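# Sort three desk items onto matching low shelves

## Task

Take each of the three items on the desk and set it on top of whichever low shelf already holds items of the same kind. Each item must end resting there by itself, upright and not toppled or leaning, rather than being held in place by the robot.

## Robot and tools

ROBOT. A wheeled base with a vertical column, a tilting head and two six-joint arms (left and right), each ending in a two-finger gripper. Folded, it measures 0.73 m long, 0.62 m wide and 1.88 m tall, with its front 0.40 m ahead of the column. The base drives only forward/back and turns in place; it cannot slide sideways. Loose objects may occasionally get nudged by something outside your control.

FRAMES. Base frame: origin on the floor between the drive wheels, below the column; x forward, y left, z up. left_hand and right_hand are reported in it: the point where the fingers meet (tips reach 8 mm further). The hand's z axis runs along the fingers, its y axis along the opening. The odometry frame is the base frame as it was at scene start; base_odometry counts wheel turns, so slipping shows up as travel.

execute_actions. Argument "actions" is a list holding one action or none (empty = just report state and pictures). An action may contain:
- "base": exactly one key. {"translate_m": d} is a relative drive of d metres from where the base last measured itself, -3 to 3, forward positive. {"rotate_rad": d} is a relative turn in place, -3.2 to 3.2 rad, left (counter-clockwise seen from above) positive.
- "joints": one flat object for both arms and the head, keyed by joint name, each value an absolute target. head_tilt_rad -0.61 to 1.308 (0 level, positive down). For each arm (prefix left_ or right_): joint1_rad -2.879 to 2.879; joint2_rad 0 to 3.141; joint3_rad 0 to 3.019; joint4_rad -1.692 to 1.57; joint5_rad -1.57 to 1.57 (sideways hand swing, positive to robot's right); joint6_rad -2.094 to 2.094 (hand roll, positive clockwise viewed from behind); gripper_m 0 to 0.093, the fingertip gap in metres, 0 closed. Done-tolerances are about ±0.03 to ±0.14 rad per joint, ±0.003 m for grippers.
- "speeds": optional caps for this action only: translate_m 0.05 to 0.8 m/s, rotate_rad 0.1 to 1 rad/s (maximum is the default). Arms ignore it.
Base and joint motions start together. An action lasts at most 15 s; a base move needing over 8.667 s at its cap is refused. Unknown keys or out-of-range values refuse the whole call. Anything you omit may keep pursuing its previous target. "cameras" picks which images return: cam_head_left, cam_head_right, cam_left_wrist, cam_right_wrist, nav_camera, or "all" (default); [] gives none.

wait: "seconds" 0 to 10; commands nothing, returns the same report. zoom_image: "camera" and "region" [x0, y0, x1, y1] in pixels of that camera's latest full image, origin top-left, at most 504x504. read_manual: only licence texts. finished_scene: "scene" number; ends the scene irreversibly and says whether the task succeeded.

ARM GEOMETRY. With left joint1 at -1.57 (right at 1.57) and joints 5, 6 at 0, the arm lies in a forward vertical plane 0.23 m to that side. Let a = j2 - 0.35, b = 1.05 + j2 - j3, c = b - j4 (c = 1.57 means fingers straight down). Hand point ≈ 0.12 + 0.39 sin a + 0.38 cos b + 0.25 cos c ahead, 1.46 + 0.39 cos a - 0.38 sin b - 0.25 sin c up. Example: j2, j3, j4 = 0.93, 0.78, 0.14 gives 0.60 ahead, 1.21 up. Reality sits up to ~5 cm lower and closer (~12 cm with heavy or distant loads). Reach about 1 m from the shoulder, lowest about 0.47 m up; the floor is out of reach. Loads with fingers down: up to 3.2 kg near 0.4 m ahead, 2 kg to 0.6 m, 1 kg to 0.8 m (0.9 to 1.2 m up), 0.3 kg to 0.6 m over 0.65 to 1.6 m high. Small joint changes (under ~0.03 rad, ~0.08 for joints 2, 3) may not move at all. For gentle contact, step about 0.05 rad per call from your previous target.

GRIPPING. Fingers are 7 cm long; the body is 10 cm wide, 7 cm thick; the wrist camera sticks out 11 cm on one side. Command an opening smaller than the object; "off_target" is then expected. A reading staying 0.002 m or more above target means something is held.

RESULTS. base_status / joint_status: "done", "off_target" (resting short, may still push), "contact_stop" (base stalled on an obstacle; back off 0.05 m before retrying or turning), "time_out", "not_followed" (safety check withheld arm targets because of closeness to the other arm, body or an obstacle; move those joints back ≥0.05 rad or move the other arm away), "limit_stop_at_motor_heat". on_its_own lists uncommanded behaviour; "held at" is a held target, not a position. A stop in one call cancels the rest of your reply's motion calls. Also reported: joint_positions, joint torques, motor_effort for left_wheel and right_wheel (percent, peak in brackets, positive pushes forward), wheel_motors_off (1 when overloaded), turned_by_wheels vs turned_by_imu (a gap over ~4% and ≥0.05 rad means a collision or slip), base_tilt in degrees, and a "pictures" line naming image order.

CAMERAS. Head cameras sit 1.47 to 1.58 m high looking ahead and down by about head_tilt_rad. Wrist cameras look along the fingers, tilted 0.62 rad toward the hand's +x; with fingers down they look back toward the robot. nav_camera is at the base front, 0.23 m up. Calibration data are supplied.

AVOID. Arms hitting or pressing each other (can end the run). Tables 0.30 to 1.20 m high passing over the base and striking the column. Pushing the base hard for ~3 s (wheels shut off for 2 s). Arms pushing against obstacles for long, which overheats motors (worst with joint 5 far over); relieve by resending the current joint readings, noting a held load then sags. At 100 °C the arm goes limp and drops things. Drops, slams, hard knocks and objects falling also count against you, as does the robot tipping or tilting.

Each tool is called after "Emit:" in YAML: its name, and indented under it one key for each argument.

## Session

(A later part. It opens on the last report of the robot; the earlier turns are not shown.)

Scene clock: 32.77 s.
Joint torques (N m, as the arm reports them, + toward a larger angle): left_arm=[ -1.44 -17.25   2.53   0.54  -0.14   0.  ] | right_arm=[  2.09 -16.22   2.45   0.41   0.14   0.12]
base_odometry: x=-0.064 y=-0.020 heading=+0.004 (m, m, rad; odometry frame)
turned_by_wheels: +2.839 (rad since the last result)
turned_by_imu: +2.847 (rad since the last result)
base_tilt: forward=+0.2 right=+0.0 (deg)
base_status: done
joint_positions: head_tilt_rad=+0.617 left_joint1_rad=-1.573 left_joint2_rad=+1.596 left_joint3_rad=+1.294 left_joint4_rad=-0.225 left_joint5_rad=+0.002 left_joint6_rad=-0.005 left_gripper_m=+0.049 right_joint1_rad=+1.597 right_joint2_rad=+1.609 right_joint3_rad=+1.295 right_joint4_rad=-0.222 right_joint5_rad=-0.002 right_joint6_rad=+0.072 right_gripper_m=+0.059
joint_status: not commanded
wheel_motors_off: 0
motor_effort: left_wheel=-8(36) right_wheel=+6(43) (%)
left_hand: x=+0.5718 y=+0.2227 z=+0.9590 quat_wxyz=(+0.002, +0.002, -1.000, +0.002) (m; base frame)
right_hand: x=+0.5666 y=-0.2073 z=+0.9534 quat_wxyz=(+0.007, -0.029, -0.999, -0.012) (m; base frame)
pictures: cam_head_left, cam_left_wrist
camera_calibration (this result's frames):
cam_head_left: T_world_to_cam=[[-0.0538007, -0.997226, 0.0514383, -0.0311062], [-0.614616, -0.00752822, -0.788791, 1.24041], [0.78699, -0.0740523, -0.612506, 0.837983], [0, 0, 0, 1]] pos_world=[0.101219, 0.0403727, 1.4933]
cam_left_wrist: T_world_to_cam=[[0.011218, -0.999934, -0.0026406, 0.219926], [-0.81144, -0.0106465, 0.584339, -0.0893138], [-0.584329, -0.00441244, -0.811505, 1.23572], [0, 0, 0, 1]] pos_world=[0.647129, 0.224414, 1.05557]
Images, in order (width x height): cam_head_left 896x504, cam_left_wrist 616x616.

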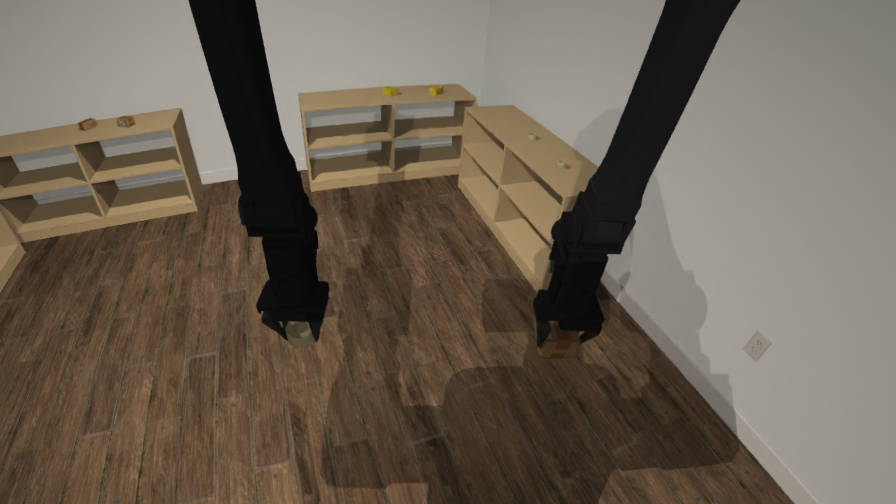

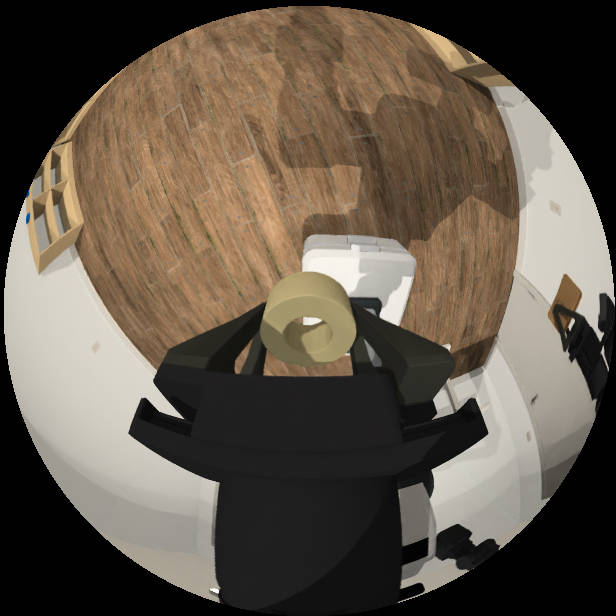

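Emit:
execute_actions:
  actions:
    - {"base":{"rotate_rad":0.1}}
  cameras: []

Emit:
execute_actions:
  actions:
    - {"base":{"translate_m":1.64}}
  cameras: []

Emit:
execute_actions:
  actions:
    - {"base":{"rotate_rad":-1.35},"joints":{"head_tilt_rad":0.9}}
  cameras: ["cam_head_left"]

Scene clock: 34.60 s.
Joint torques (N m, as the arm reports them, + toward a larger angle): left_arm=[  0.6  -17.78   2.53   0.93  -0.19   0.09] | right_arm=[  1.95 -15.79   2.58   0.43   0.16   0.1 ]
base_odometry: x=-0.064 y=-0.020 heading=+0.103 (m, m, rad; odometry frame)
turned_by_wheels: +0.098 (rad since the last result)
turned_by_imu: +0.099 (rad since the last result)
base_tilt: forward=+0.1 right=-0.1 (deg)
base_status: done
joint_positions: head_tilt_rad=+0.617 left_joint1_rad=-1.574 left_joint2_rad=+1.596 left_joint3_rad=+1.294 left_joint4_rad=-0.225 left_joint5_rad=+0.002 left_joint6_rad=-0.005 left_gripper_m=+0.049 right_joint1_rad=+1.599 right_joint2_rad=+1.609 right_joint3_rad=+1.295 right_joint4_rad=-0.222 right_joint5_rad=-0.002 right_joint6_rad=+0.072 right_gripper_m=+0.059
joint_status: not commanded
wheel_motors_off: 0
motor_effort: left_wheel=-8(31) right_wheel=+7(27) (%)
left_hand: x=+0.5718 y=+0.2223 z=+0.9590 quat_wxyz=(+0.002, +0.002, -1.000, +0.002) (m; base frame)
right_hand: x=+0.5666 y=-0.2060 z=+0.9534 quat_wxyz=(+0.007, -0.029, -0.999, -0.013) (m; base frame)
pictures: none
No camera images: the call's "cameras" was empty. Leave "cameras" out to get every camera's image.

Scene clock: 38.73 s.
Joint torques (N m, as the arm reports them, + toward a larger angle): left_arm=[ -0.5  -17.57   2.62   0.75  -0.14   0.04] | right_arm=[  1.99 -15.53   2.2    0.45   0.15   0.11]
base_odometry: x=+1.567 y=+0.148 heading=+0.103 (m, m, rad; odometry frame)
turned_by_wheels: +0.000 (rad since the last result)
turned_by_imu: -0.008 (rad since the last result)
base_tilt: forward=+0.1 right=-0.1 (deg)
base_status: done
joint_positions: head_tilt_rad=+0.617 left_joint1_rad=-1.574 left_joint2_rad=+1.596 left_joint3_rad=+1.295 left_joint4_rad=-0.225 left_joint5_rad=+0.002 left_joint6_rad=-0.005 left_gripper_m=+0.049 right_joint1_rad=+1.599 right_joint2_rad=+1.609 right_joint3_rad=+1.296 right_joint4_rad=-0.222 right_joint5_rad=-0.002 right_joint6_rad=+0.072 right_gripper_m=+0.059
joint_status: not commanded
wheel_motors_off: 0
motor_effort: left_wheel=+0(46) right_wheel=+1(50) (%)
left_hand: x=+0.5728 y=+0.2223 z=+0.9591 quat_wxyz=(+0.001, +0.002, -1.000, +0.002) (m; base frame)
right_hand: x=+0.5673 y=-0.2060 z=+0.9536 quat_wxyz=(+0.006, -0.029, -0.999, -0.013) (m; base frame)
pictures: none
No camera images: the call's "cameras" was empty. Leave "cameras" out to get every camera's image.

Scene clock: 41.67 s.
Joint torques (N m, as the arm reports them, + toward a larger angle): left_arm=[ -0.69 -17.55   2.65   0.8   -0.08   0.05] | right_arm=[  2.46 -16.47   2.44   0.4    0.16   0.08]
base_odometry: x=+1.567 y=+0.148 heading=-1.246 (m, m, rad; odometry frame)
turned_by_wheels: -1.349 (rad since the last result)
turned_by_imu: -1.350 (rad since the last result)
base_tilt: forward=+0.0 right=-0.1 (deg)
base_status: done
joint_positions: head_tilt_rad=+0.901 left_joint1_rad=-1.573 left_joint2_rad=+1.596 left_joint3_rad=+1.296 left_joint4_rad=-0.225 left_joint5_rad=+0.002 left_joint6_rad=-0.005 left_gripper_m=+0.049 right_joint1_rad=+1.599 right_joint2_rad=+1.609 right_joint3_rad=+1.296 right_joint4_rad=-0.222 right_joint5_rad=-0.002 right_joint6_rad=+0.072 right_gripper_m=+0.059
joint_status: all done
wheel_motors_off: 0
motor_effort: left_wheel=+8(36) right_wheel=-7(42) (%)
left_hand: x=+0.5732 y=+0.2225 z=+0.9592 quat_wxyz=(+0.001, +0.002, -1.000, +0.002) (m; base frame)
right_hand: x=+0.5673 y=-0.2063 z=+0.9536 quat_wxyz=(+0.006, -0.029, -0.999, -0.013) (m; base frame)
pictures: cam_head_left
camera_calibration (this result's frames):
cam_head_left: T_world_to_cam=[[-0.0372405, -0.997226, 0.0644481, -0.0519692], [-0.810941, -0.00752822, -0.585079, 0.936513], [0.583941, -0.0740523, -0.808411, 1.14983], [0, 0, 0, 1]] pos_world=[0.0860877, 0.0403727, 1.48082]
Images, in order (width x height): cam_head_left 896x504.

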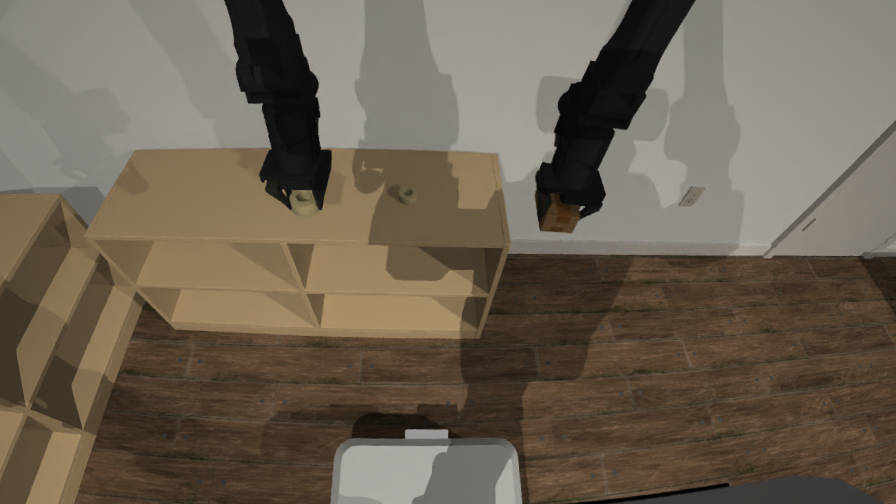

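Emit:
execute_actions:
  actions:
    - {"base":{"translate_m":0.31},"joints":{"left_joint2_rad":2.2,"left_joint3_rad":2.0,"left_joint4_rad":-0.32}}
  cameras: ["cam_head_left","cam_left_wrist"]

Emit:
execute_actions:
  actions:
    - {"joints":{"left_joint2_rad":2.55,"left_joint3_rad":2.48,"left_joint4_rad":-0.44}}
  cameras: ["cam_head_left"]

Scene clock: 45.53 s.
Joint torques (N m, as the arm reports them, + toward a larger angle): left_arm=[ -0.34 -19.5    2.98  -0.14  -0.18   0.  ] | right_arm=[  2.03 -15.6    2.23   0.36   0.15   0.11]
base_odometry: x=+1.666 y=-0.146 heading=-1.246 (m, m, rad; odometry frame)
turned_by_wheels: +0.000 (rad since the last result)
turned_by_imu: -0.001 (rad since the last result)
base_tilt: forward=+0.2 right=-0.1 (deg)
base_status: done
joint_positions: head_tilt_rad=+0.902 left_joint1_rad=-1.573 left_joint2_rad=+2.205 left_joint3_rad=+2.000 left_joint4_rad=-0.309 left_joint5_rad=+0.002 left_joint6_rad=-0.005 left_gripper_m=+0.049 right_joint1_rad=+1.599 right_joint2_rad=+1.608 right_joint3_rad=+1.298 right_joint4_rad=-0.222 right_joint5_rad=-0.002 right_joint6_rad=+0.072 right_gripper_m=+0.059
joint_status: all done
wheel_motors_off: 0
motor_effort: left_wheel=+0(59) right_wheel=+0(37) (%)
left_hand: x=+0.6151 y=+0.2220 z=+0.7385 quat_wxyz=(-0.005, +0.002, -1.000, +0.002) (m; base frame)
right_hand: x=+0.5690 y=-0.2062 z=+0.9543 quat_wxyz=(+0.005, -0.029, -0.999, -0.013) (m; base frame)
pictures: cam_head_left, cam_left_wrist
camera_calibration (this result's frames):
cam_head_left: T_world_to_cam=[[-0.0371751, -0.997226, 0.0644858, -0.0520307], [-0.811535, -0.00752822, -0.584256, 0.935274], [0.583121, -0.0740523, -0.809004, 1.15078], [0, 0, 0, 1]] pos_world=[0.0860276, 0.0403727, 1.48078]
cam_left_wrist: T_world_to_cam=[[0.0110917, -0.999935, -0.0025225, 0.218121], [-0.81939, -0.0105348, 0.57314, 0.0877296], [-0.57313, -0.00429018, -0.819453, 1.08102], [0, 0, 0, 1]] pos_world=[0.689029, 0.223669, 0.836113]
Images, in order (width x height): cam_head_left 896x504, cam_left_wrist 616x616.

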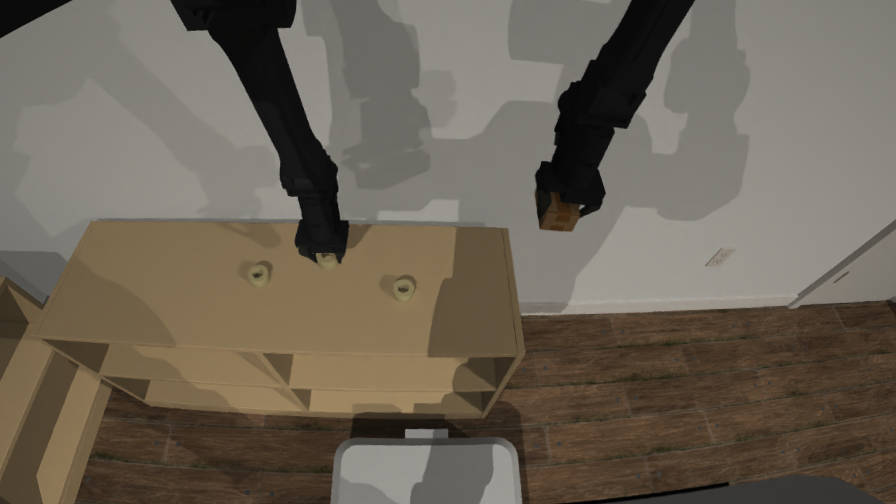

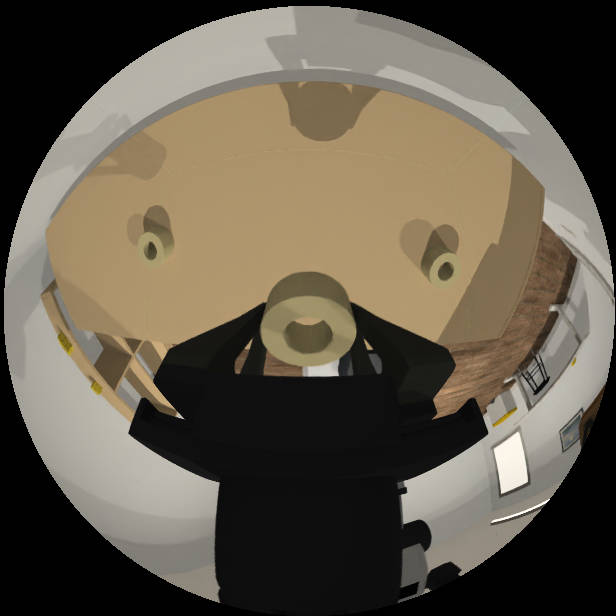

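Scene clock: 46.80 s.
Joint torques (N m, as the arm reports them, + toward a larger angle): left_arm=[ -0.74 -17.88   5.55   0.24  -0.13  -0.02] | right_arm=[  2.06 -15.72   2.18   0.45   0.17   0.12]
base_odometry: x=+1.666 y=-0.146 heading=-1.246 (m, m, rad; odometry frame)
turned_by_wheels: +0.000 (rad since the last result)
turned_by_imu: +0.000 (rad since the last result)
base_tilt: forward=+0.0 right=-0.1 (deg)
base_status: not commanded
joint_positions: head_tilt_rad=+0.902 left_joint1_rad=-1.573 left_joint2_rad=+2.565 left_joint3_rad=+2.464 left_joint4_rad=-0.434 left_joint5_rad=+0.002 left_joint6_rad=-0.005 left_gripper_m=+0.049 right_joint1_rad=+1.599 right_joint2_rad=+1.608 right_joint3_rad=+1.298 right_joint4_rad=-0.222 right_joint5_rad=-0.002 right_joint6_rad=+0.072 right_gripper_m=+0.059
joint_status: all done
wheel_motors_off: 0
motor_effort: left_wheel=+0(2) right_wheel=+0(2) (%)
left_hand: x=+0.5843 y=+0.2218 z=+0.6296 quat_wxyz=(+0.006, +0.002, -1.000, +0.002) (m; base frame)
right_hand: x=+0.5690 y=-0.2062 z=+0.9543 quat_wxyz=(+0.005, -0.029, -0.999, -0.013) (m; base frame)
pictures: cam_head_left
camera_calibration (this result's frames):
cam_head_left: T_world_to_cam=[[-0.0371751, -0.997226, 0.0644858, -0.0520307], [-0.811535, -0.00752822, -0.584256, 0.935274], [0.583121, -0.0740523, -0.809004, 1.15078], [0, 0, 0, 1]] pos_world=[0.0860276, 0.0403727, 1.48078]
Images, in order (width x height): cam_head_left 896x504.

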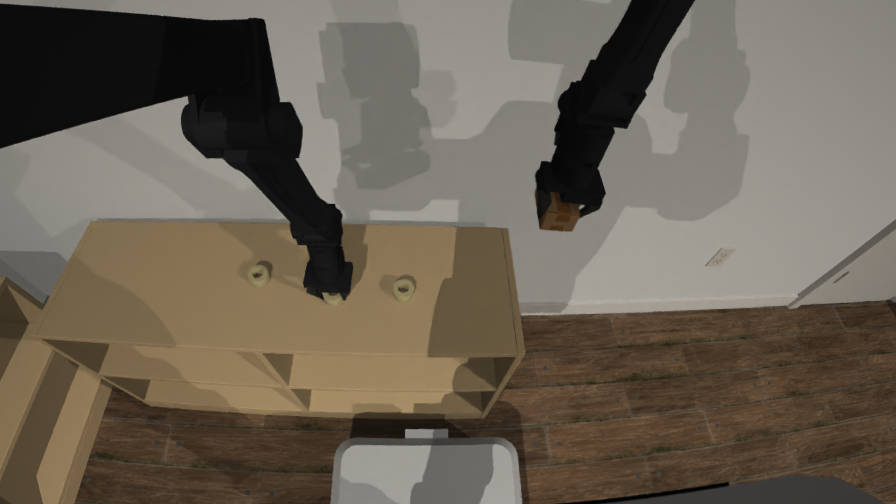

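Emit:
execute_actions:
  actions:
    - {"joints":{"left_gripper_m":0.093}}
  cameras: []

Emit:
execute_actions:
  actions:
    - {"joints":{"left_joint2_rad":2.2,"left_joint3_rad":2.0,"left_joint4_rad":-0.32}}
  cameras: []

Emit:
execute_actions:
  actions:
    - {"base":{"translate_m":-1.7},"joints":{"left_joint2_rad":1.6,"left_joint3_rad":1.3,"left_joint4_rad":-0.22,"head_tilt_rad":0.7}}
  cameras: ["cam_head_left"]

Emit:
execute_actions:
  actions:
    - {"base":{"rotate_rad":1.57}}
  cameras: ["cam_head_left"]

Scene clock: 47.83 s.
Joint torques (N m, as the arm reports them, + toward a larger angle): left_arm=[  0.65 -18.88   5.03   0.08  -0.16   0.08] | right_arm=[  2.1  -16.03   2.37   0.46   0.14   0.11]
base_odometry: x=+1.666 y=-0.146 heading=-1.246 (m, m, rad; odometry frame)
turned_by_wheels: +0.000 (rad since the last result)
turned_by_imu: +0.000 (rad since the last result)
base_tilt: forward=+0.1 right=-0.1 (deg)
base_status: not commanded
joint_positions: head_tilt_rad=+0.902 left_joint1_rad=-1.573 left_joint2_rad=+2.565 left_joint3_rad=+2.464 left_joint4_rad=-0.434 left_joint5_rad=+0.002 left_joint6_rad=-0.005 left_gripper_m=+0.093 right_joint1_rad=+1.599 right_joint2_rad=+1.608 right_joint3_rad=+1.298 right_joint4_rad=-0.222 right_joint5_rad=-0.002 right_joint6_rad=+0.072 right_gripper_m=+0.059
joint_status: all done
wheel_motors_off: 0
motor_effort: left_wheel=-1(1) right_wheel=+0(0) (%)
left_hand: x=+0.5843 y=+0.2218 z=+0.6296 quat_wxyz=(+0.006, +0.002, -1.000, +0.002) (m; base frame)
right_hand: x=+0.5690 y=-0.2062 z=+0.9543 quat_wxyz=(+0.005, -0.029, -0.999, -0.013) (m; base frame)
pictures: none
No camera images: the call's "cameras" was empty. Leave "cameras" out to get every camera's image.

Scene clock: 49.17 s.
Joint torques (N m, as the arm reports them, + toward a larger angle): left_arm=[ -0.79 -17.25   3.46   0.59  -0.16   0.05] | right_arm=[  1.71 -15.87   2.3    0.46   0.16   0.12]
base_odometry: x=+1.666 y=-0.146 heading=-1.246 (m, m, rad; odometry frame)
turned_by_wheels: +0.000 (rad since the last result)
turned_by_imu: +0.000 (rad since the last result)
base_tilt: forward=+0.1 right=-0.1 (deg)
base_status: not commanded
joint_positions: head_tilt_rad=+0.902 left_joint1_rad=-1.573 left_joint2_rad=+2.176 left_joint3_rad=+1.999 left_joint4_rad=-0.328 left_joint5_rad=+0.002 left_joint6_rad=-0.005 left_gripper_m=+0.093 right_joint1_rad=+1.599 right_joint2_rad=+1.608 right_joint3_rad=+1.298 right_joint4_rad=-0.222 right_joint5_rad=-0.002 right_joint6_rad=+0.072 right_gripper_m=+0.059
joint_status: all done
wheel_motors_off: 0
motor_effort: left_wheel=+0(1) right_wheel=+0(1) (%)
left_hand: x=+0.6296 y=+0.2220 z=+0.7523 quat_wxyz=(-0.009, +0.002, -1.000, +0.002) (m; base frame)
right_hand: x=+0.5690 y=-0.2062 z=+0.9543 quat_wxyz=(+0.005, -0.029, -0.999, -0.013) (m; base frame)
pictures: none
No camera images: the call's "cameras" was empty. Leave "cameras" out to get every camera's image.

Scene clock: 53.37 s.
Joint torques (N m, as the arm reports them, + toward a larger angle): left_arm=[ -0.16 -16.06   2.56   1.02  -0.18   0.06] | right_arm=[  2.08 -15.94   2.5    0.42   0.15   0.11]
base_odometry: x=+1.124 y=+1.466 heading=-1.246 (m, m, rad; odometry frame)
turned_by_wheels: +0.000 (rad since the last result)
turned_by_imu: +0.011 (rad since the last result)
base_tilt: forward=+0.1 right=+0.0 (deg)
base_status: done
joint_positions: head_tilt_rad=+0.716 left_joint1_rad=-1.573 left_joint2_rad=+1.578 left_joint3_rad=+1.296 left_joint4_rad=-0.226 left_joint5_rad=+0.002 left_joint6_rad=-0.005 left_gripper_m=+0.093 right_joint1_rad=+1.599 right_joint2_rad=+1.607 right_joint3_rad=+1.297 right_joint4_rad=-0.222 right_joint5_rad=-0.002 right_joint6_rad=+0.072 right_gripper_m=+0.059
joint_status: all done
wheel_motors_off: 0
motor_effort: left_wheel=+1(42) right_wheel=+0(40) (%)
left_hand: x=+0.5822 y=+0.2225 z=+0.9675 quat_wxyz=(-0.008, +0.002, -1.000, +0.002) (m; base frame)
right_hand: x=+0.5689 y=-0.2063 z=+0.9546 quat_wxyz=(+0.005, -0.029, -0.999, -0.013) (m; base frame)
pictures: cam_head_left
camera_calibration (this result's frames):
cam_head_left: T_world_to_cam=[[-0.0484417, -0.997226, 0.0565138, -0.0391904], [-0.689715, -0.00752822, -0.724041, 1.14445], [0.722458, -0.0740523, -0.687437, 0.956605], [0, 0, 0, 1]] pos_world=[0.0963413, 0.0403727, 1.48845]
Images, in order (width x height): cam_head_left 896x504.

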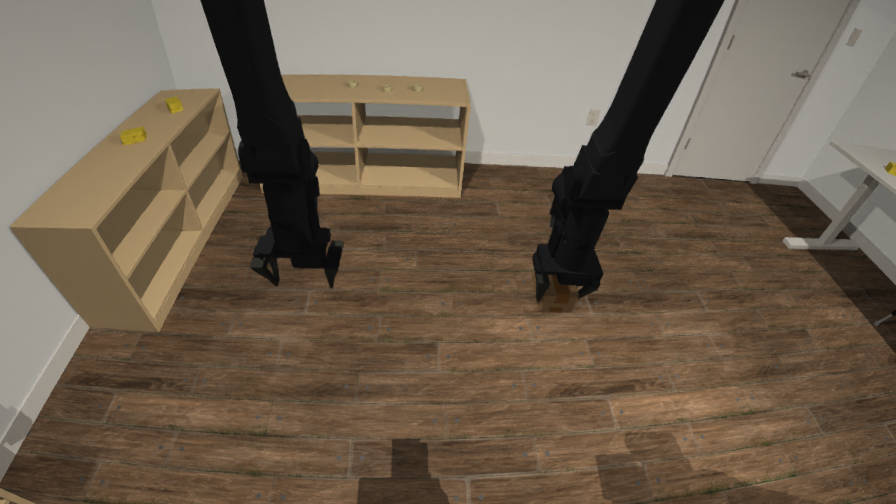

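Scene clock: 56.50 s.
Joint torques (N m, as the arm reports them, + toward a larger angle): left_arm=[  0.01 -15.4    2.52   0.73  -0.12   0.02] | right_arm=[  1.91 -15.91   2.34   0.44   0.16   0.11]
base_odometry: x=+1.124 y=+1.466 heading=+0.323 (m, m, rad; odometry frame)
turned_by_wheels: +1.569 (rad since the last result)
turned_by_imu: +1.573 (rad since the last result)
base_tilt: forward=+0.1 right=-0.1 (deg)
base_status: done
joint_positions: head_tilt_rad=+0.716 left_joint1_rad=-1.573 left_joint2_rad=+1.578 left_joint3_rad=+1.296 left_joint4_rad=-0.226 left_joint5_rad=+0.002 left_joint6_rad=-0.005 left_gripper_m=+0.093 right_joint1_rad=+1.599 right_joint2_rad=+1.607 right_joint3_rad=+1.297 right_joint4_rad=-0.222 right_joint5_rad=-0.002 right_joint6_rad=+0.072 right_gripper_m=+0.059
joint_status: not commanded
wheel_motors_off: 0
motor_effort: left_wheel=-8(37) right_wheel=+7(43) (%)
left_hand: x=+0.5822 y=+0.2225 z=+0.9675 quat_wxyz=(-0.008, +0.002, -1.000, +0.002) (m; base frame)
right_hand: x=+0.5689 y=-0.2063 z=+0.9546 quat_wxyz=(+0.005, -0.029, -0.999, -0.013) (m; base frame)
pictures: cam_head_left
camera_calibration (this result's frames):
cam_head_left: T_world_to_cam=[[-0.0484417, -0.997226, 0.0565138, -0.0391904], [-0.689715, -0.00752822, -0.724041, 1.14445], [0.722458, -0.0740523, -0.687437, 0.956605], [0, 0, 0, 1]] pos_world=[0.0963413, 0.0403727, 1.48845]
Images, in order (width x height): cam_head_left 896x504.

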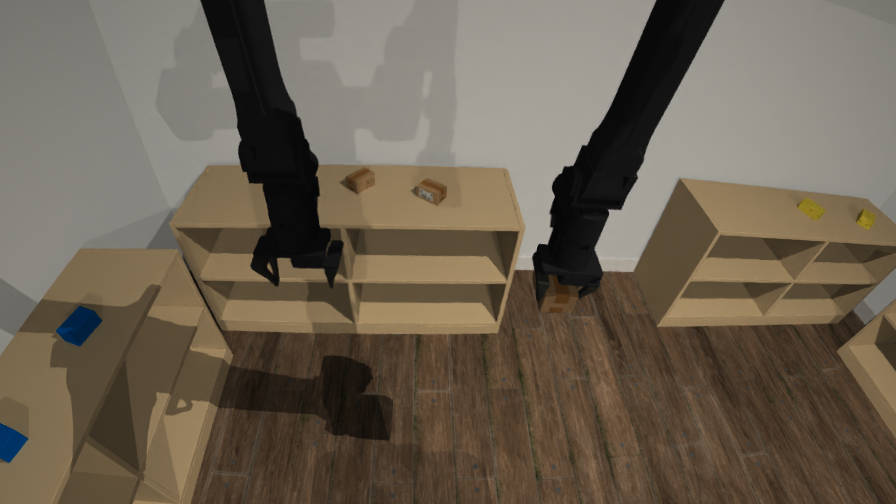

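Emit:
execute_actions:
  actions:
    - {"base":{"translate_m":0.7},"joints":{"right_joint1_rad":1.64,"right_joint2_rad":2.2,"right_joint3_rad":2.0,"right_joint4_rad":-0.32,"head_tilt_rad":0.9}}
  cameras: ["cam_head_left"]

Emit:
execute_actions:
  actions:
    - {"joints":{"right_joint2_rad":2.52,"right_joint3_rad":2.43,"right_joint4_rad":-0.43}}
  cameras: ["cam_head_left"]

Scene clock: 59.73 s.
Joint torques (N m, as the arm reports them, + toward a larger angle): left_arm=[ -0.05 -15.06   2.51   0.91  -0.14   0.05] | right_arm=[  3.61 -16.62   3.14   0.36   0.13   0.1 ]
base_odometry: x=+1.788 y=+1.688 heading=+0.323 (m, m, rad; odometry frame)
turned_by_wheels: +0.000 (rad since the last result)
turned_by_imu: -0.003 (rad since the last result)
base_tilt: forward=+0.1 right=+0.0 (deg)
base_status: done
joint_positions: head_tilt_rad=+0.902 left_joint1_rad=-1.573 left_joint2_rad=+1.578 left_joint3_rad=+1.297 left_joint4_rad=-0.226 left_joint5_rad=+0.002 left_joint6_rad=-0.005 left_gripper_m=+0.093 right_joint1_rad=+1.637 right_joint2_rad=+2.192 right_joint3_rad=+2.000 right_joint4_rad=-0.319 right_joint5_rad=-0.002 right_joint6_rad=+0.072 right_gripper_m=+0.059
joint_status: all done
wheel_motors_off: 0
motor_effort: left_wheel=-1(45) right_wheel=+0(50) (%)
left_hand: x=+0.5825 y=+0.2225 z=+0.9674 quat_wxyz=(-0.008, +0.002, -1.000, +0.002) (m; base frame)
right_hand: x=+0.6205 y=-0.1663 z=+0.7462 quat_wxyz=(-0.005, -0.020, -0.999, -0.030) (m; base frame)
pictures: cam_head_left
camera_calibration (this result's frames):
cam_head_left: T_world_to_cam=[[-0.0371871, -0.997226, 0.0644789, -0.0520194], [-0.811426, -0.00752822, -0.584406, 0.935501], [0.583271, -0.0740523, -0.808895, 1.15061], [0, 0, 0, 1]] pos_world=[0.0860386, 0.0403727, 1.48079]
Images, in order (width x height): cam_head_left 896x504.

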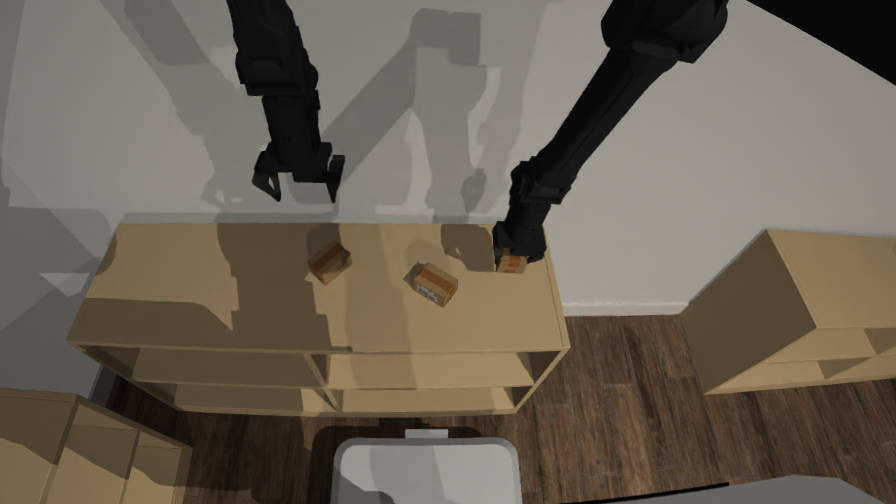

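Scene clock: 61.03 s.
Joint torques (N m, as the arm reports them, + toward a larger angle): left_arm=[ -0.58 -15.89   2.69   0.84  -0.16   0.05] | right_arm=[  2.88 -15.44   5.1    0.42  -0.1    0.1 ]
base_odometry: x=+1.788 y=+1.688 heading=+0.323 (m, m, rad; odometry frame)
turned_by_wheels: +0.000 (rad since the last result)
turned_by_imu: +0.000 (rad since the last result)
base_tilt: forward=+0.0 right=-0.1 (deg)
base_status: not commanded
joint_positions: head_tilt_rad=+0.902 left_joint1_rad=-1.573 left_joint2_rad=+1.579 left_joint3_rad=+1.297 left_joint4_rad=-0.226 left_joint5_rad=+0.002 left_joint6_rad=-0.005 left_gripper_m=+0.093 right_joint1_rad=+1.639 right_joint2_rad=+2.521 right_joint3_rad=+2.416 right_joint4_rad=-0.430 right_joint5_rad=+0.004 right_joint6_rad=+0.072 right_gripper_m=+0.059
joint_status: all done
wheel_motors_off: 0
motor_effort: left_wheel=-5(10) right_wheel=+4(16) (%)
left_hand: x=+0.5821 y=+0.2225 z=+0.9672 quat_wxyz=(-0.008, +0.002, -1.000, +0.002) (m; base frame)
right_hand: x=+0.5922 y=-0.1602 z=+0.6449 quat_wxyz=(+0.006, -0.019, -0.999, -0.028) (m; base frame)
pictures: cam_head_left
camera_calibration (this result's frames):
cam_head_left: T_world_to_cam=[[-0.0371785, -0.997226, 0.0644839, -0.0520275], [-0.811504, -0.00752822, -0.584298, 0.935338], [0.583163, -0.0740523, -0.808973, 1.15073], [0, 0, 0, 1]] pos_world=[0.0860307, 0.0403727, 1.48078]
Images, in order (width x height): cam_head_left 896x504.

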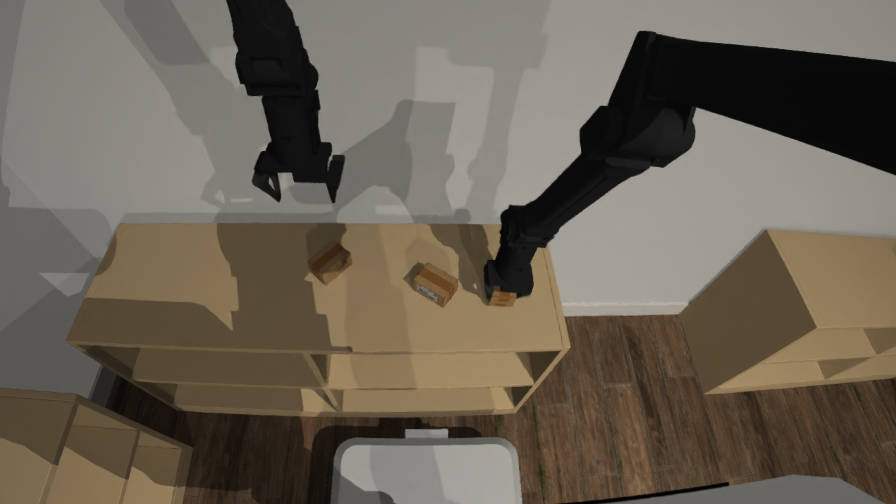

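Emit:
execute_actions:
  actions:
    - {"joints":{"right_gripper_m":0.093}}
  cameras: []

Emit:
execute_actions:
  actions:
    - {"joints":{"right_joint2_rad":2.2,"right_joint3_rad":2.0,"right_joint4_rad":-0.32}}
  cameras: []

Emit:
execute_actions:
  actions:
    - {"base":{"translate_m":-0.5},"joints":{"right_joint1_rad":1.57,"right_joint2_rad":1.6,"right_joint3_rad":1.3,"right_joint4_rad":-0.22,"head_tilt_rad":0.7}}
  cameras: ["cam_head_left"]

Emit:
execute_actions:
  actions:
    - {"base":{"rotate_rad":-2.68}}
  cameras: []

Emit:
execute_actions:
  actions:
    - {"base":{"translate_m":2.0}}
  cameras: ["cam_head_left"]

Scene clock: 62.07 s.
Joint torques (N m, as the arm reports them, + toward a larger angle): left_arm=[ -0.38 -15.67   2.33   0.75  -0.18   0.05] | right_arm=[  3.18 -14.83   5.32   0.36  -0.09   0.1 ]
base_odometry: x=+1.788 y=+1.688 heading=+0.323 (m, m, rad; odometry frame)
turned_by_wheels: +0.000 (rad since the last result)
turned_by_imu: +0.000 (rad since the last result)
base_tilt: forward=+0.2 right=-0.1 (deg)
base_status: not commanded
joint_positions: head_tilt_rad=+0.902 left_joint1_rad=-1.573 left_joint2_rad=+1.579 left_joint3_rad=+1.297 left_joint4_rad=-0.226 left_joint5_rad=+0.002 left_joint6_rad=-0.005 left_gripper_m=+0.093 right_joint1_rad=+1.639 right_joint2_rad=+2.521 right_joint3_rad=+2.416 right_joint4_rad=-0.430 right_joint5_rad=+0.004 right_joint6_rad=+0.072 right_gripper_m=+0.093
joint_status: all done
wheel_motors_off: 0
motor_effort: left_wheel=-5(5) right_wheel=+5(4) (%)
left_hand: x=+0.5821 y=+0.2225 z=+0.9672 quat_wxyz=(-0.008, +0.002, -1.000, +0.002) (m; base frame)
right_hand: x=+0.5922 y=-0.1602 z=+0.6449 quat_wxyz=(+0.006, -0.019, -0.999, -0.028) (m; base frame)
pictures: none
No camera images: the call's "cameras" was empty. Leave "cameras" out to get every camera's image.

Scene clock: 63.53 s.
Joint torques (N m, as the arm reports them, + toward a larger angle): left_arm=[  0.35 -16.5    2.59   0.61  -0.08   0.06] | right_arm=[  2.82 -15.71   3.17   0.66  -0.1    0.11]
base_odometry: x=+1.788 y=+1.688 heading=+0.323 (m, m, rad; odometry frame)
turned_by_wheels: +0.000 (rad since the last result)
turned_by_imu: +0.000 (rad since the last result)
base_tilt: forward=+0.1 right=+0.0 (deg)
base_status: not commanded
joint_positions: head_tilt_rad=+0.902 left_joint1_rad=-1.573 left_joint2_rad=+1.579 left_joint3_rad=+1.297 left_joint4_rad=-0.226 left_joint5_rad=+0.002 left_joint6_rad=-0.005 left_gripper_m=+0.093 right_joint1_rad=+1.639 right_joint2_rad=+2.201 right_joint3_rad=+1.998 right_joint4_rad=-0.324 right_joint5_rad=+0.004 right_joint6_rad=+0.072 right_gripper_m=+0.093
joint_status: all done
wheel_motors_off: 0
motor_effort: left_wheel=-5(5) right_wheel=+4(5) (%)
left_hand: x=+0.5821 y=+0.2225 z=+0.9672 quat_wxyz=(-0.008, +0.002, -1.000, +0.002) (m; base frame)
right_hand: x=+0.6121 y=-0.1653 z=+0.7419 quat_wxyz=(+0.002, -0.019, -0.999, -0.028) (m; base frame)
pictures: none
No camera images: the call's "cameras" was empty. Leave "cameras" out to get every camera's image.

Scene clock: 66.00 s.
Joint torques (N m, as the arm reports them, + toward a larger angle): left_arm=[ -0.26 -16.64   2.6    0.96  -0.16   0.01] | right_arm=[  2.37 -16.18   2.84   0.43   0.02   0.11]
base_odometry: x=+1.314 y=+1.529 heading=+0.320 (m, m, rad; odometry frame)
turned_by_wheels: -0.002 (rad since the last result)
turned_by_imu: +0.002 (rad since the last result)
base_tilt: forward=+0.0 right=-0.2 (deg)
base_status: done
joint_positions: head_tilt_rad=+0.716 left_joint1_rad=-1.573 left_joint2_rad=+1.579 left_joint3_rad=+1.294 left_joint4_rad=-0.226 left_joint5_rad=+0.002 left_joint6_rad=-0.005 left_gripper_m=+0.093 right_joint1_rad=+1.560 right_joint2_rad=+1.613 right_joint3_rad=+1.291 right_joint4_rad=-0.222 right_joint5_rad=+0.002 right_joint6_rad=+0.072 right_gripper_m=+0.093
joint_status: all done
wheel_motors_off: 0
motor_effort: left_wheel=-1(41) right_wheel=+2(41) (%)
left_hand: x=+0.5803 y=+0.2225 z=+0.9667 quat_wxyz=(-0.006, +0.002, -1.000, +0.002) (m; base frame)
right_hand: x=+0.5625 y=-0.2334 z=+0.9514 quat_wxyz=(+0.010, -0.039, -0.999, +0.006) (m; base frame)
pictures: cam_head_left
camera_calibration (this result's frames):
cam_head_left: T_world_to_cam=[[-0.0484375, -0.997226, 0.0565174, -0.0391962], [-0.68977, -0.00752822, -0.72399, 1.14438], [0.722407, -0.0740523, -0.687491, 0.956691], [0, 0, 0, 1]] pos_world=[0.0963374, 0.0403727, 1.48845]
Images, in order (width x height): cam_head_left 896x504.

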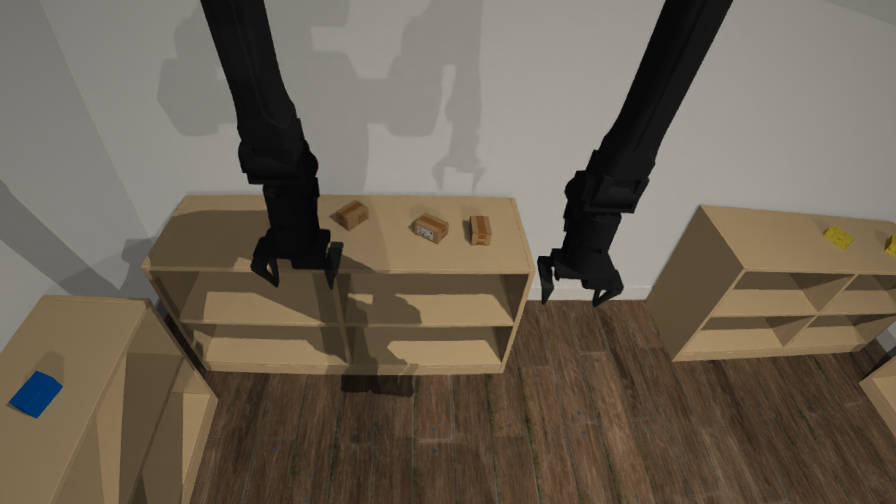

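Scene clock: 70.27 s.
Joint torques (N m, as the arm reports them, + toward a larger angle): left_arm=[  0.77 -15.7    2.7    1.03  -0.08   0.1 ] | right_arm=[  1.58 -16.33   2.46   0.4    0.02   0.1 ]
base_odometry: x=+1.314 y=+1.529 heading=-2.358 (m, m, rad; odometry frame)
turned_by_wheels: -2.679 (rad since the last result)
turned_by_imu: -2.684 (rad since the last result)
base_tilt: forward=+0.1 right=-0.1 (deg)
base_status: done
joint_positions: head_tilt_rad=+0.716 left_joint1_rad=-1.573 left_joint2_rad=+1.579 left_joint3_rad=+1.294 left_joint4_rad=-0.226 left_joint5_rad=+0.002 left_joint6_rad=-0.005 left_gripper_m=+0.093 right_joint1_rad=+1.568 right_joint2_rad=+1.609 right_joint3_rad=+1.296 right_joint4_rad=-0.222 right_joint5_rad=+0.002 right_joint6_rad=+0.072 right_gripper_m=+0.093
joint_status: not commanded
wheel_motors_off: 0
motor_effort: left_wheel=+8(49) right_wheel=-7(29) (%)
left_hand: x=+0.5803 y=+0.2225 z=+0.9667 quat_wxyz=(-0.006, +0.002, -1.000, +0.002) (m; base frame)
right_hand: x=+0.5679 y=-0.2277 z=+0.9536 quat_wxyz=(+0.005, -0.037, -0.999, +0.002) (m; base frame)
pictures: none
No camera images: the call's "cameras" was empty. Leave "cameras" out to get every camera's image.

Scene clock: 74.90 s.
Joint torques (N m, as the arm reports them, + toward a larger angle): left_arm=[ -0.26 -15.08   2.79   0.9   -0.17   0.03] | right_arm=[  1.64 -15.7    2.38   0.43   0.01   0.11]
base_odometry: x=-0.103 y=+0.118 heading=-2.357 (m, m, rad; odometry frame)
turned_by_wheels: +0.001 (rad since the last result)
turned_by_imu: -0.009 (rad since the last result)
base_tilt: forward=+0.1 right=-0.1 (deg)
base_status: done
joint_positions: head_tilt_rad=+0.716 left_joint1_rad=-1.573 left_joint2_rad=+1.580 left_joint3_rad=+1.296 left_joint4_rad=-0.226 left_joint5_rad=+0.002 left_joint6_rad=-0.005 left_gripper_m=+0.093 right_joint1_rad=+1.568 right_joint2_rad=+1.606 right_joint3_rad=+1.298 right_joint4_rad=-0.222 right_joint5_rad=+0.002 right_joint6_rad=+0.072 right_gripper_m=+0.093
joint_status: not commanded
wheel_motors_off: 0
motor_effort: left_wheel=+2(58) right_wheel=-1(37) (%)
left_hand: x=+0.5808 y=+0.2225 z=+0.9666 quat_wxyz=(-0.007, +0.002, -1.000, +0.002) (m; base frame)
right_hand: x=+0.5702 y=-0.2277 z=+0.9549 quat_wxyz=(+0.003, -0.037, -0.999, +0.002) (m; base frame)
pictures: cam_head_left
camera_calibration (this result's frames):
cam_head_left: T_world_to_cam=[[-0.0484524, -0.997226, 0.0565046, -0.0391758], [-0.689578, -0.00752822, -0.724172, 1.14465], [0.722588, -0.0740523, -0.687301, 0.956388], [0, 0, 0, 1]] pos_world=[0.096351, 0.0403727, 1.48846]
Images, in order (width x height): cam_head_left 896x504.

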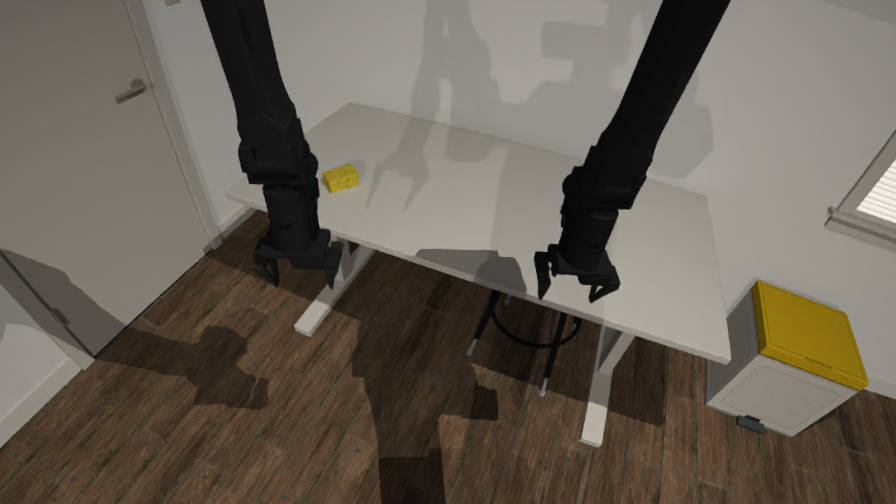

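Emit:
execute_actions:
  actions:
    - {"base":{"rotate_rad":0.05}}
  cameras: []

Emit:
execute_actions:
  actions:
    - {"base":{"translate_m":0.59},"joints":{"left_joint2_rad":2.0,"left_joint3_rad":1.86,"left_joint4_rad":-0.38,"head_tilt_rad":0.9}}
  cameras: ["cam_head_left","cam_left_wrist"]

Scene clock: 76.20 s.
Joint torques (N m, as the arm reports them, + toward a larger angle): left_arm=[ -0.04 -16.18   2.43   0.72  -0.18  -0.01] | right_arm=[  1.54 -15.87   2.41   0.39   0.02   0.11]
base_odometry: x=-0.103 y=+0.118 heading=-2.309 (m, m, rad; odometry frame)
turned_by_wheels: +0.048 (rad since the last result)
turned_by_imu: +0.049 (rad since the last result)
base_tilt: forward=+0.2 right=-0.1 (deg)
base_status: done
joint_positions: head_tilt_rad=+0.716 left_joint1_rad=-1.574 left_joint2_rad=+1.580 left_joint3_rad=+1.296 left_joint4_rad=-0.226 left_joint5_rad=+0.002 left_joint6_rad=-0.005 left_gripper_m=+0.093 right_joint1_rad=+1.570 right_joint2_rad=+1.606 right_joint3_rad=+1.298 right_joint4_rad=-0.222 right_joint5_rad=+0.002 right_joint6_rad=+0.072 right_gripper_m=+0.093
joint_status: not commanded
wheel_motors_off: 0
motor_effort: left_wheel=-1(28) right_wheel=+2(22) (%)
left_hand: x=+0.5808 y=+0.2223 z=+0.9666 quat_wxyz=(-0.007, +0.002, -1.000, +0.002) (m; base frame)
right_hand: x=+0.5702 y=-0.2264 z=+0.9549 quat_wxyz=(+0.003, -0.036, -0.999, +0.002) (m; base frame)
pictures: none
No camera images: the call's "cameras" was empty. Leave "cameras" out to get every camera's image.

Scene clock: 78.87 s.
Joint torques (N m, as the arm reports them, + toward a larger angle): left_arm=[ -0.55 -20.97   4.27  -0.16  -0.14   0.04] | right_arm=[  1.59 -15.76   2.23   0.47   0.01   0.11]
base_odometry: x=-0.500 y=-0.319 heading=-2.309 (m, m, rad; odometry frame)
turned_by_wheels: +0.000 (rad since the last result)
turned_by_imu: -0.002 (rad since the last result)
base_tilt: forward=+0.2 right=-0.1 (deg)
base_status: done
joint_positions: head_tilt_rad=+0.902 left_joint1_rad=-1.574 left_joint2_rad=+2.017 left_joint3_rad=+1.850 left_joint4_rad=-0.371 left_joint5_rad=+0.002 left_joint6_rad=-0.005 left_gripper_m=+0.093 right_joint1_rad=+1.570 right_joint2_rad=+1.603 right_joint3_rad=+1.300 right_joint4_rad=-0.222 right_joint5_rad=+0.002 right_joint6_rad=+0.072 right_gripper_m=+0.093
joint_status: all done
wheel_motors_off: 0
motor_effort: left_wheel=+0(54) right_wheel=+0(33) (%)
left_hand: x=+0.6364 y=+0.2218 z=+0.8140 quat_wxyz=(+0.007, +0.002, -1.000, +0.002) (m; base frame)
right_hand: x=+0.5732 y=-0.2264 z=+0.9563 quat_wxyz=(+0.000, -0.036, -0.999, +0.001) (m; base frame)
pictures: cam_head_left, cam_left_wrist
camera_calibration (this result's frames):
cam_head_left: T_world_to_cam=[[-0.0371881, -0.997226, 0.0644783, -0.0520185], [-0.811417, -0.00752822, -0.584419, 0.93552], [0.583283, -0.0740523, -0.808886, 1.15059], [0, 0, 0, 1]] pos_world=[0.0860396, 0.0403727, 1.48079]
cam_left_wrist: T_world_to_cam=[[0.0107824, -0.999939, -0.00249232, 0.218068], [-0.805156, -0.01016, 0.592975, 0.0366725], [-0.592964, -0.00438697, -0.805217, 1.15619], [0, 0, 0, 1]] pos_world=[0.712758, 0.223499, 0.909785]
Images, in order (width x height): cam_head_left 896x504, cam_left_wrist 616x616.

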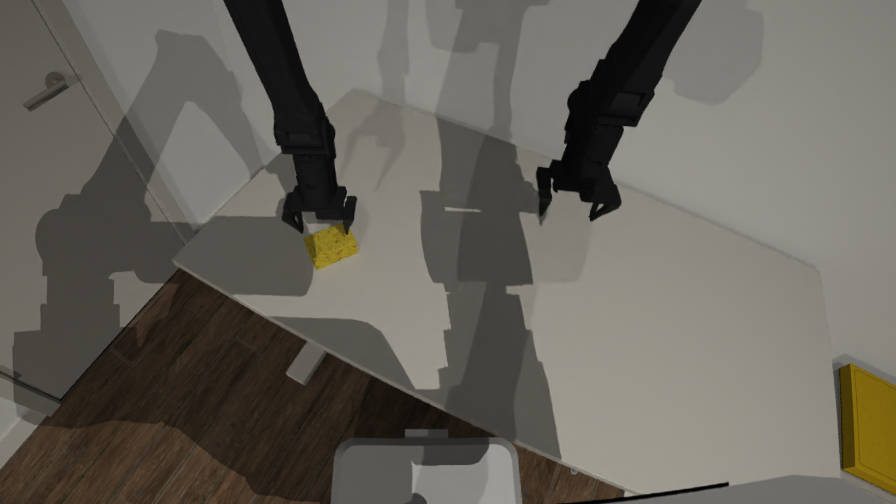

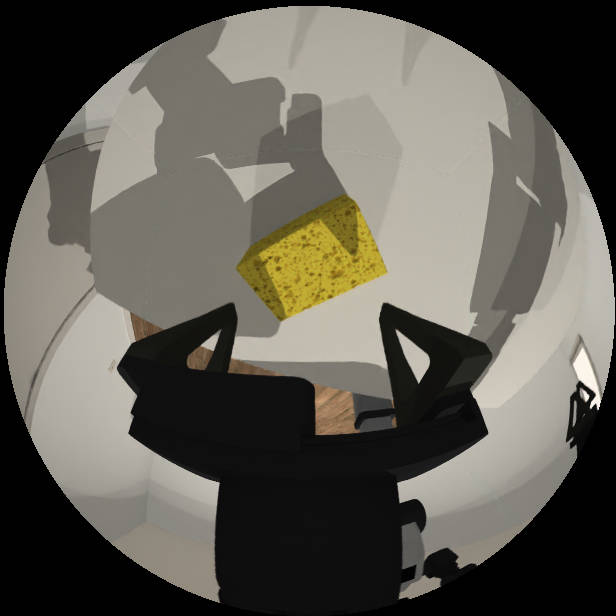

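Emit:
execute_actions:
  actions:
    - {"joints":{"left_joint6_rad":1.05}}
  cameras: ["cam_left_wrist"]

Emit:
execute_actions:
  actions:
    - {"joints":{"left_joint2_rad":2.15,"left_joint3_rad":2.03,"left_joint4_rad":-0.41}}
  cameras: ["cam_left_wrist"]

Scene clock: 80.57 s.
Joint torques (N m, as the arm reports them, + toward a larger angle): left_arm=[ -0.38 -20.36   3.89   0.03  -0.09   0.14] | right_arm=[  1.34 -15.83   2.16   0.44   0.01   0.11]
base_odometry: x=-0.500 y=-0.319 heading=-2.309 (m, m, rad; odometry frame)
turned_by_wheels: +0.000 (rad since the last result)
turned_by_imu: +0.001 (rad since the last result)
base_tilt: forward=+0.2 right=-0.1 (deg)
base_status: not commanded
joint_positions: head_tilt_rad=+0.902 left_joint1_rad=-1.574 left_joint2_rad=+2.017 left_joint3_rad=+1.850 left_joint4_rad=-0.371 left_joint5_rad=+0.002 left_joint6_rad=+1.037 left_gripper_m=+0.093 right_joint1_rad=+1.570 right_joint2_rad=+1.603 right_joint3_rad=+1.300 right_joint4_rad=-0.222 right_joint5_rad=+0.002 right_joint6_rad=+0.072 right_gripper_m=+0.093
joint_status: all done
wheel_motors_off: 0
motor_effort: left_wheel=+0(1) right_wheel=+1(1) (%)
left_hand: x=+0.6364 y=+0.2218 z=+0.8140 quat_wxyz=(+0.005, -0.496, -0.868, +0.005) (m; base frame)
right_hand: x=+0.5732 y=-0.2264 z=+0.9563 quat_wxyz=(+0.000, -0.036, -0.999, +0.001) (m; base frame)
pictures: cam_left_wrist
camera_calibration (this result's frames):
cam_left_wrist: T_world_to_cam=[[-0.858157, -0.513326, 0.00798658, 0.654618], [-0.412585, 0.698833, 0.5843, -0.363378], [-0.305517, 0.498126, -0.811499, 0.866901], [0, 0, 0, 1]] pos_world=[0.676694, 0.158147, 0.910583]
Images, in order (width x height): cam_left_wrist 616x616.

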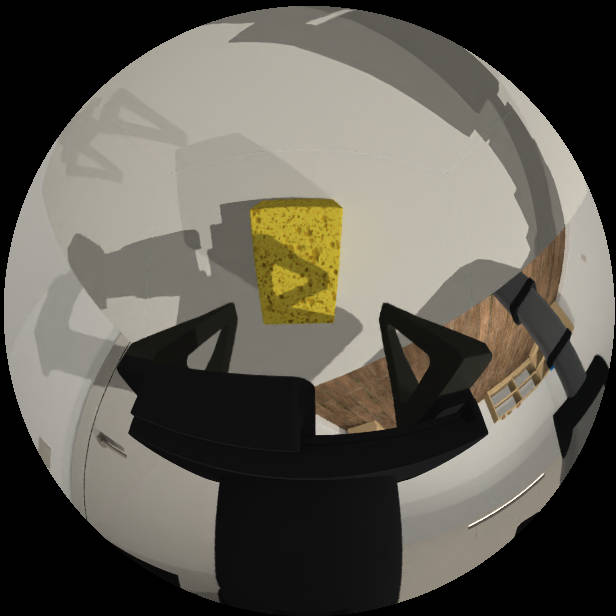

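Scene clock: 81.47 s.
Joint torques (N m, as the arm reports them, + toward a larger angle): left_arm=[ -0.56 -18.37   4.73  -0.08  -0.1    0.11] | right_arm=[  1.54 -15.65   2.14   0.48   0.     0.1 ]
base_odometry: x=-0.500 y=-0.319 heading=-2.309 (m, m, rad; odometry frame)
turned_by_wheels: +0.000 (rad since the last result)
turned_by_imu: +0.000 (rad since the last result)
base_tilt: forward=+0.2 right=+0.0 (deg)
base_status: not commanded
joint_positions: head_tilt_rad=+0.902 left_joint1_rad=-1.574 left_joint2_rad=+2.127 left_joint3_rad=+2.018 left_joint4_rad=-0.400 left_joint5_rad=+0.002 left_joint6_rad=+1.037 left_gripper_m=+0.093 right_joint1_rad=+1.570 right_joint2_rad=+1.603 right_joint3_rad=+1.300 right_joint4_rad=-0.222 right_joint5_rad=+0.002 right_joint6_rad=+0.072 right_gripper_m=+0.093
joint_status: all done
wheel_motors_off: 0
motor_effort: left_wheel=+0(0) right_wheel=+0(1) (%)
left_hand: x=+0.6575 y=+0.2217 z=+0.7803 quat_wxyz=(-0.007, -0.496, -0.868, -0.002) (m; base frame)
right_hand: x=+0.5732 y=-0.2264 z=+0.9563 quat_wxyz=(+0.000, -0.036, -0.999, +0.001) (m; base frame)
pictures: cam_left_wrist
camera_calibration (this result's frames):
cam_left_wrist: T_world_to_cam=[[-0.85799, -0.513388, -0.0168708, 0.692204], [-0.4294, 0.698827, 0.572064, -0.314309], [-0.281901, 0.49807, -0.820035, 0.837187], [0, 0, 0, 1]] pos_world=[0.694944, 0.158039, 0.878006]
Images, in order (width x height): cam_left_wrist 616x616.

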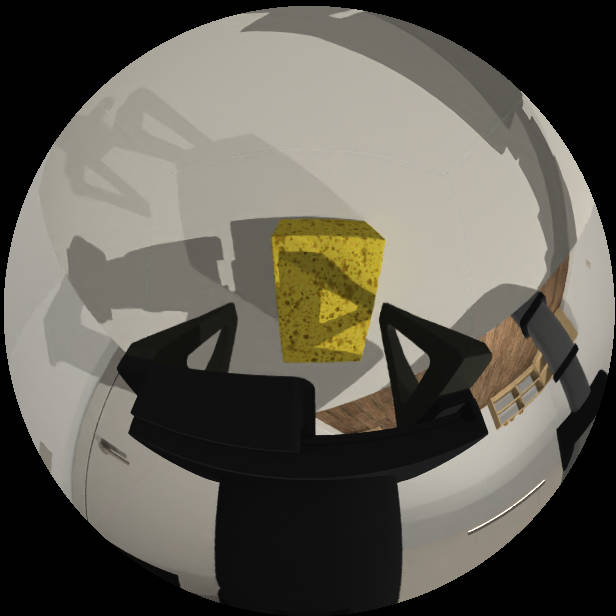

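Emit:
execute_actions:
  actions:
    - {"joints":{"left_joint2_rad":2.275,"left_joint3_rad":2.165,"left_joint4_rad":-0.43}}
  cameras: ["cam_left_wrist"]

Scene clock: 82.70 s.
Joint torques (N m, as the arm reports them, + toward a larger angle): left_arm=[ -0.62 -19.14   4.54  -0.04   0.     0.13] | right_arm=[  1.44 -15.9    2.18   0.41   0.02   0.1 ]
base_odometry: x=-0.500 y=-0.319 heading=-2.309 (m, m, rad; odometry frame)
turned_by_wheels: +0.000 (rad since the last result)
turned_by_imu: +0.000 (rad since the last result)
base_tilt: forward=+0.1 right=+0.0 (deg)
base_status: not commanded
joint_positions: head_tilt_rad=+0.902 left_joint1_rad=-1.574 left_joint2_rad=+2.256 left_joint3_rad=+2.155 left_joint4_rad=-0.417 left_joint5_rad=+0.000 left_joint6_rad=+1.040 left_gripper_m=+0.093 right_joint1_rad=+1.570 right_joint2_rad=+1.603 right_joint3_rad=+1.300 right_joint4_rad=-0.222 right_joint5_rad=+0.002 right_joint6_rad=+0.072 right_gripper_m=+0.093
joint_status: all done
wheel_motors_off: 0
motor_effort: left_wheel=+0(2) right_wheel=+0(4) (%)
left_hand: x=+0.6446 y=+0.2219 z=+0.7340 quat_wxyz=(-0.003, -0.498, -0.867, +0.000) (m; base frame)
right_hand: x=+0.5732 y=-0.2264 z=+0.9563 quat_wxyz=(+0.000, -0.036, -0.999, +0.001) (m; base frame)
pictures: cam_left_wrist
camera_calibration (this result's frames):
cam_left_wrist: T_world_to_cam=[[-0.859678, -0.510738, -0.0100179, 0.675959], [-0.42201, 0.699006, 0.57732, -0.302146], [-0.287856, 0.500537, -0.816457, 0.796099], [0, 0, 0, 1]] pos_world=[0.682761, 0.157963, 0.831187]
Images, in order (width x height): cam_left_wrist 616x616.

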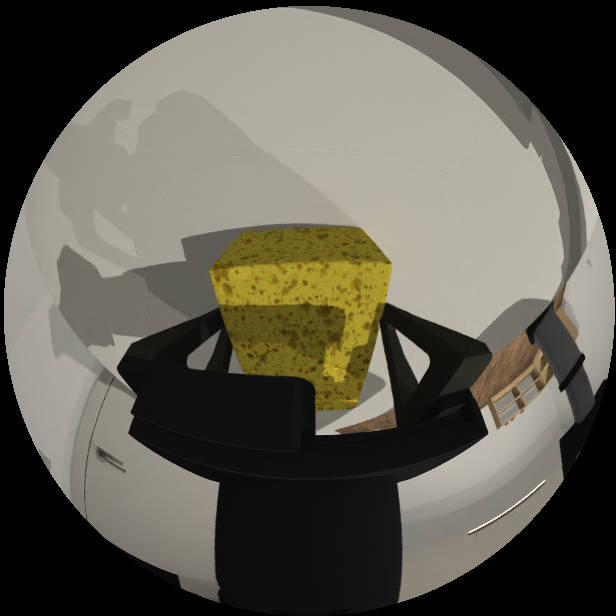

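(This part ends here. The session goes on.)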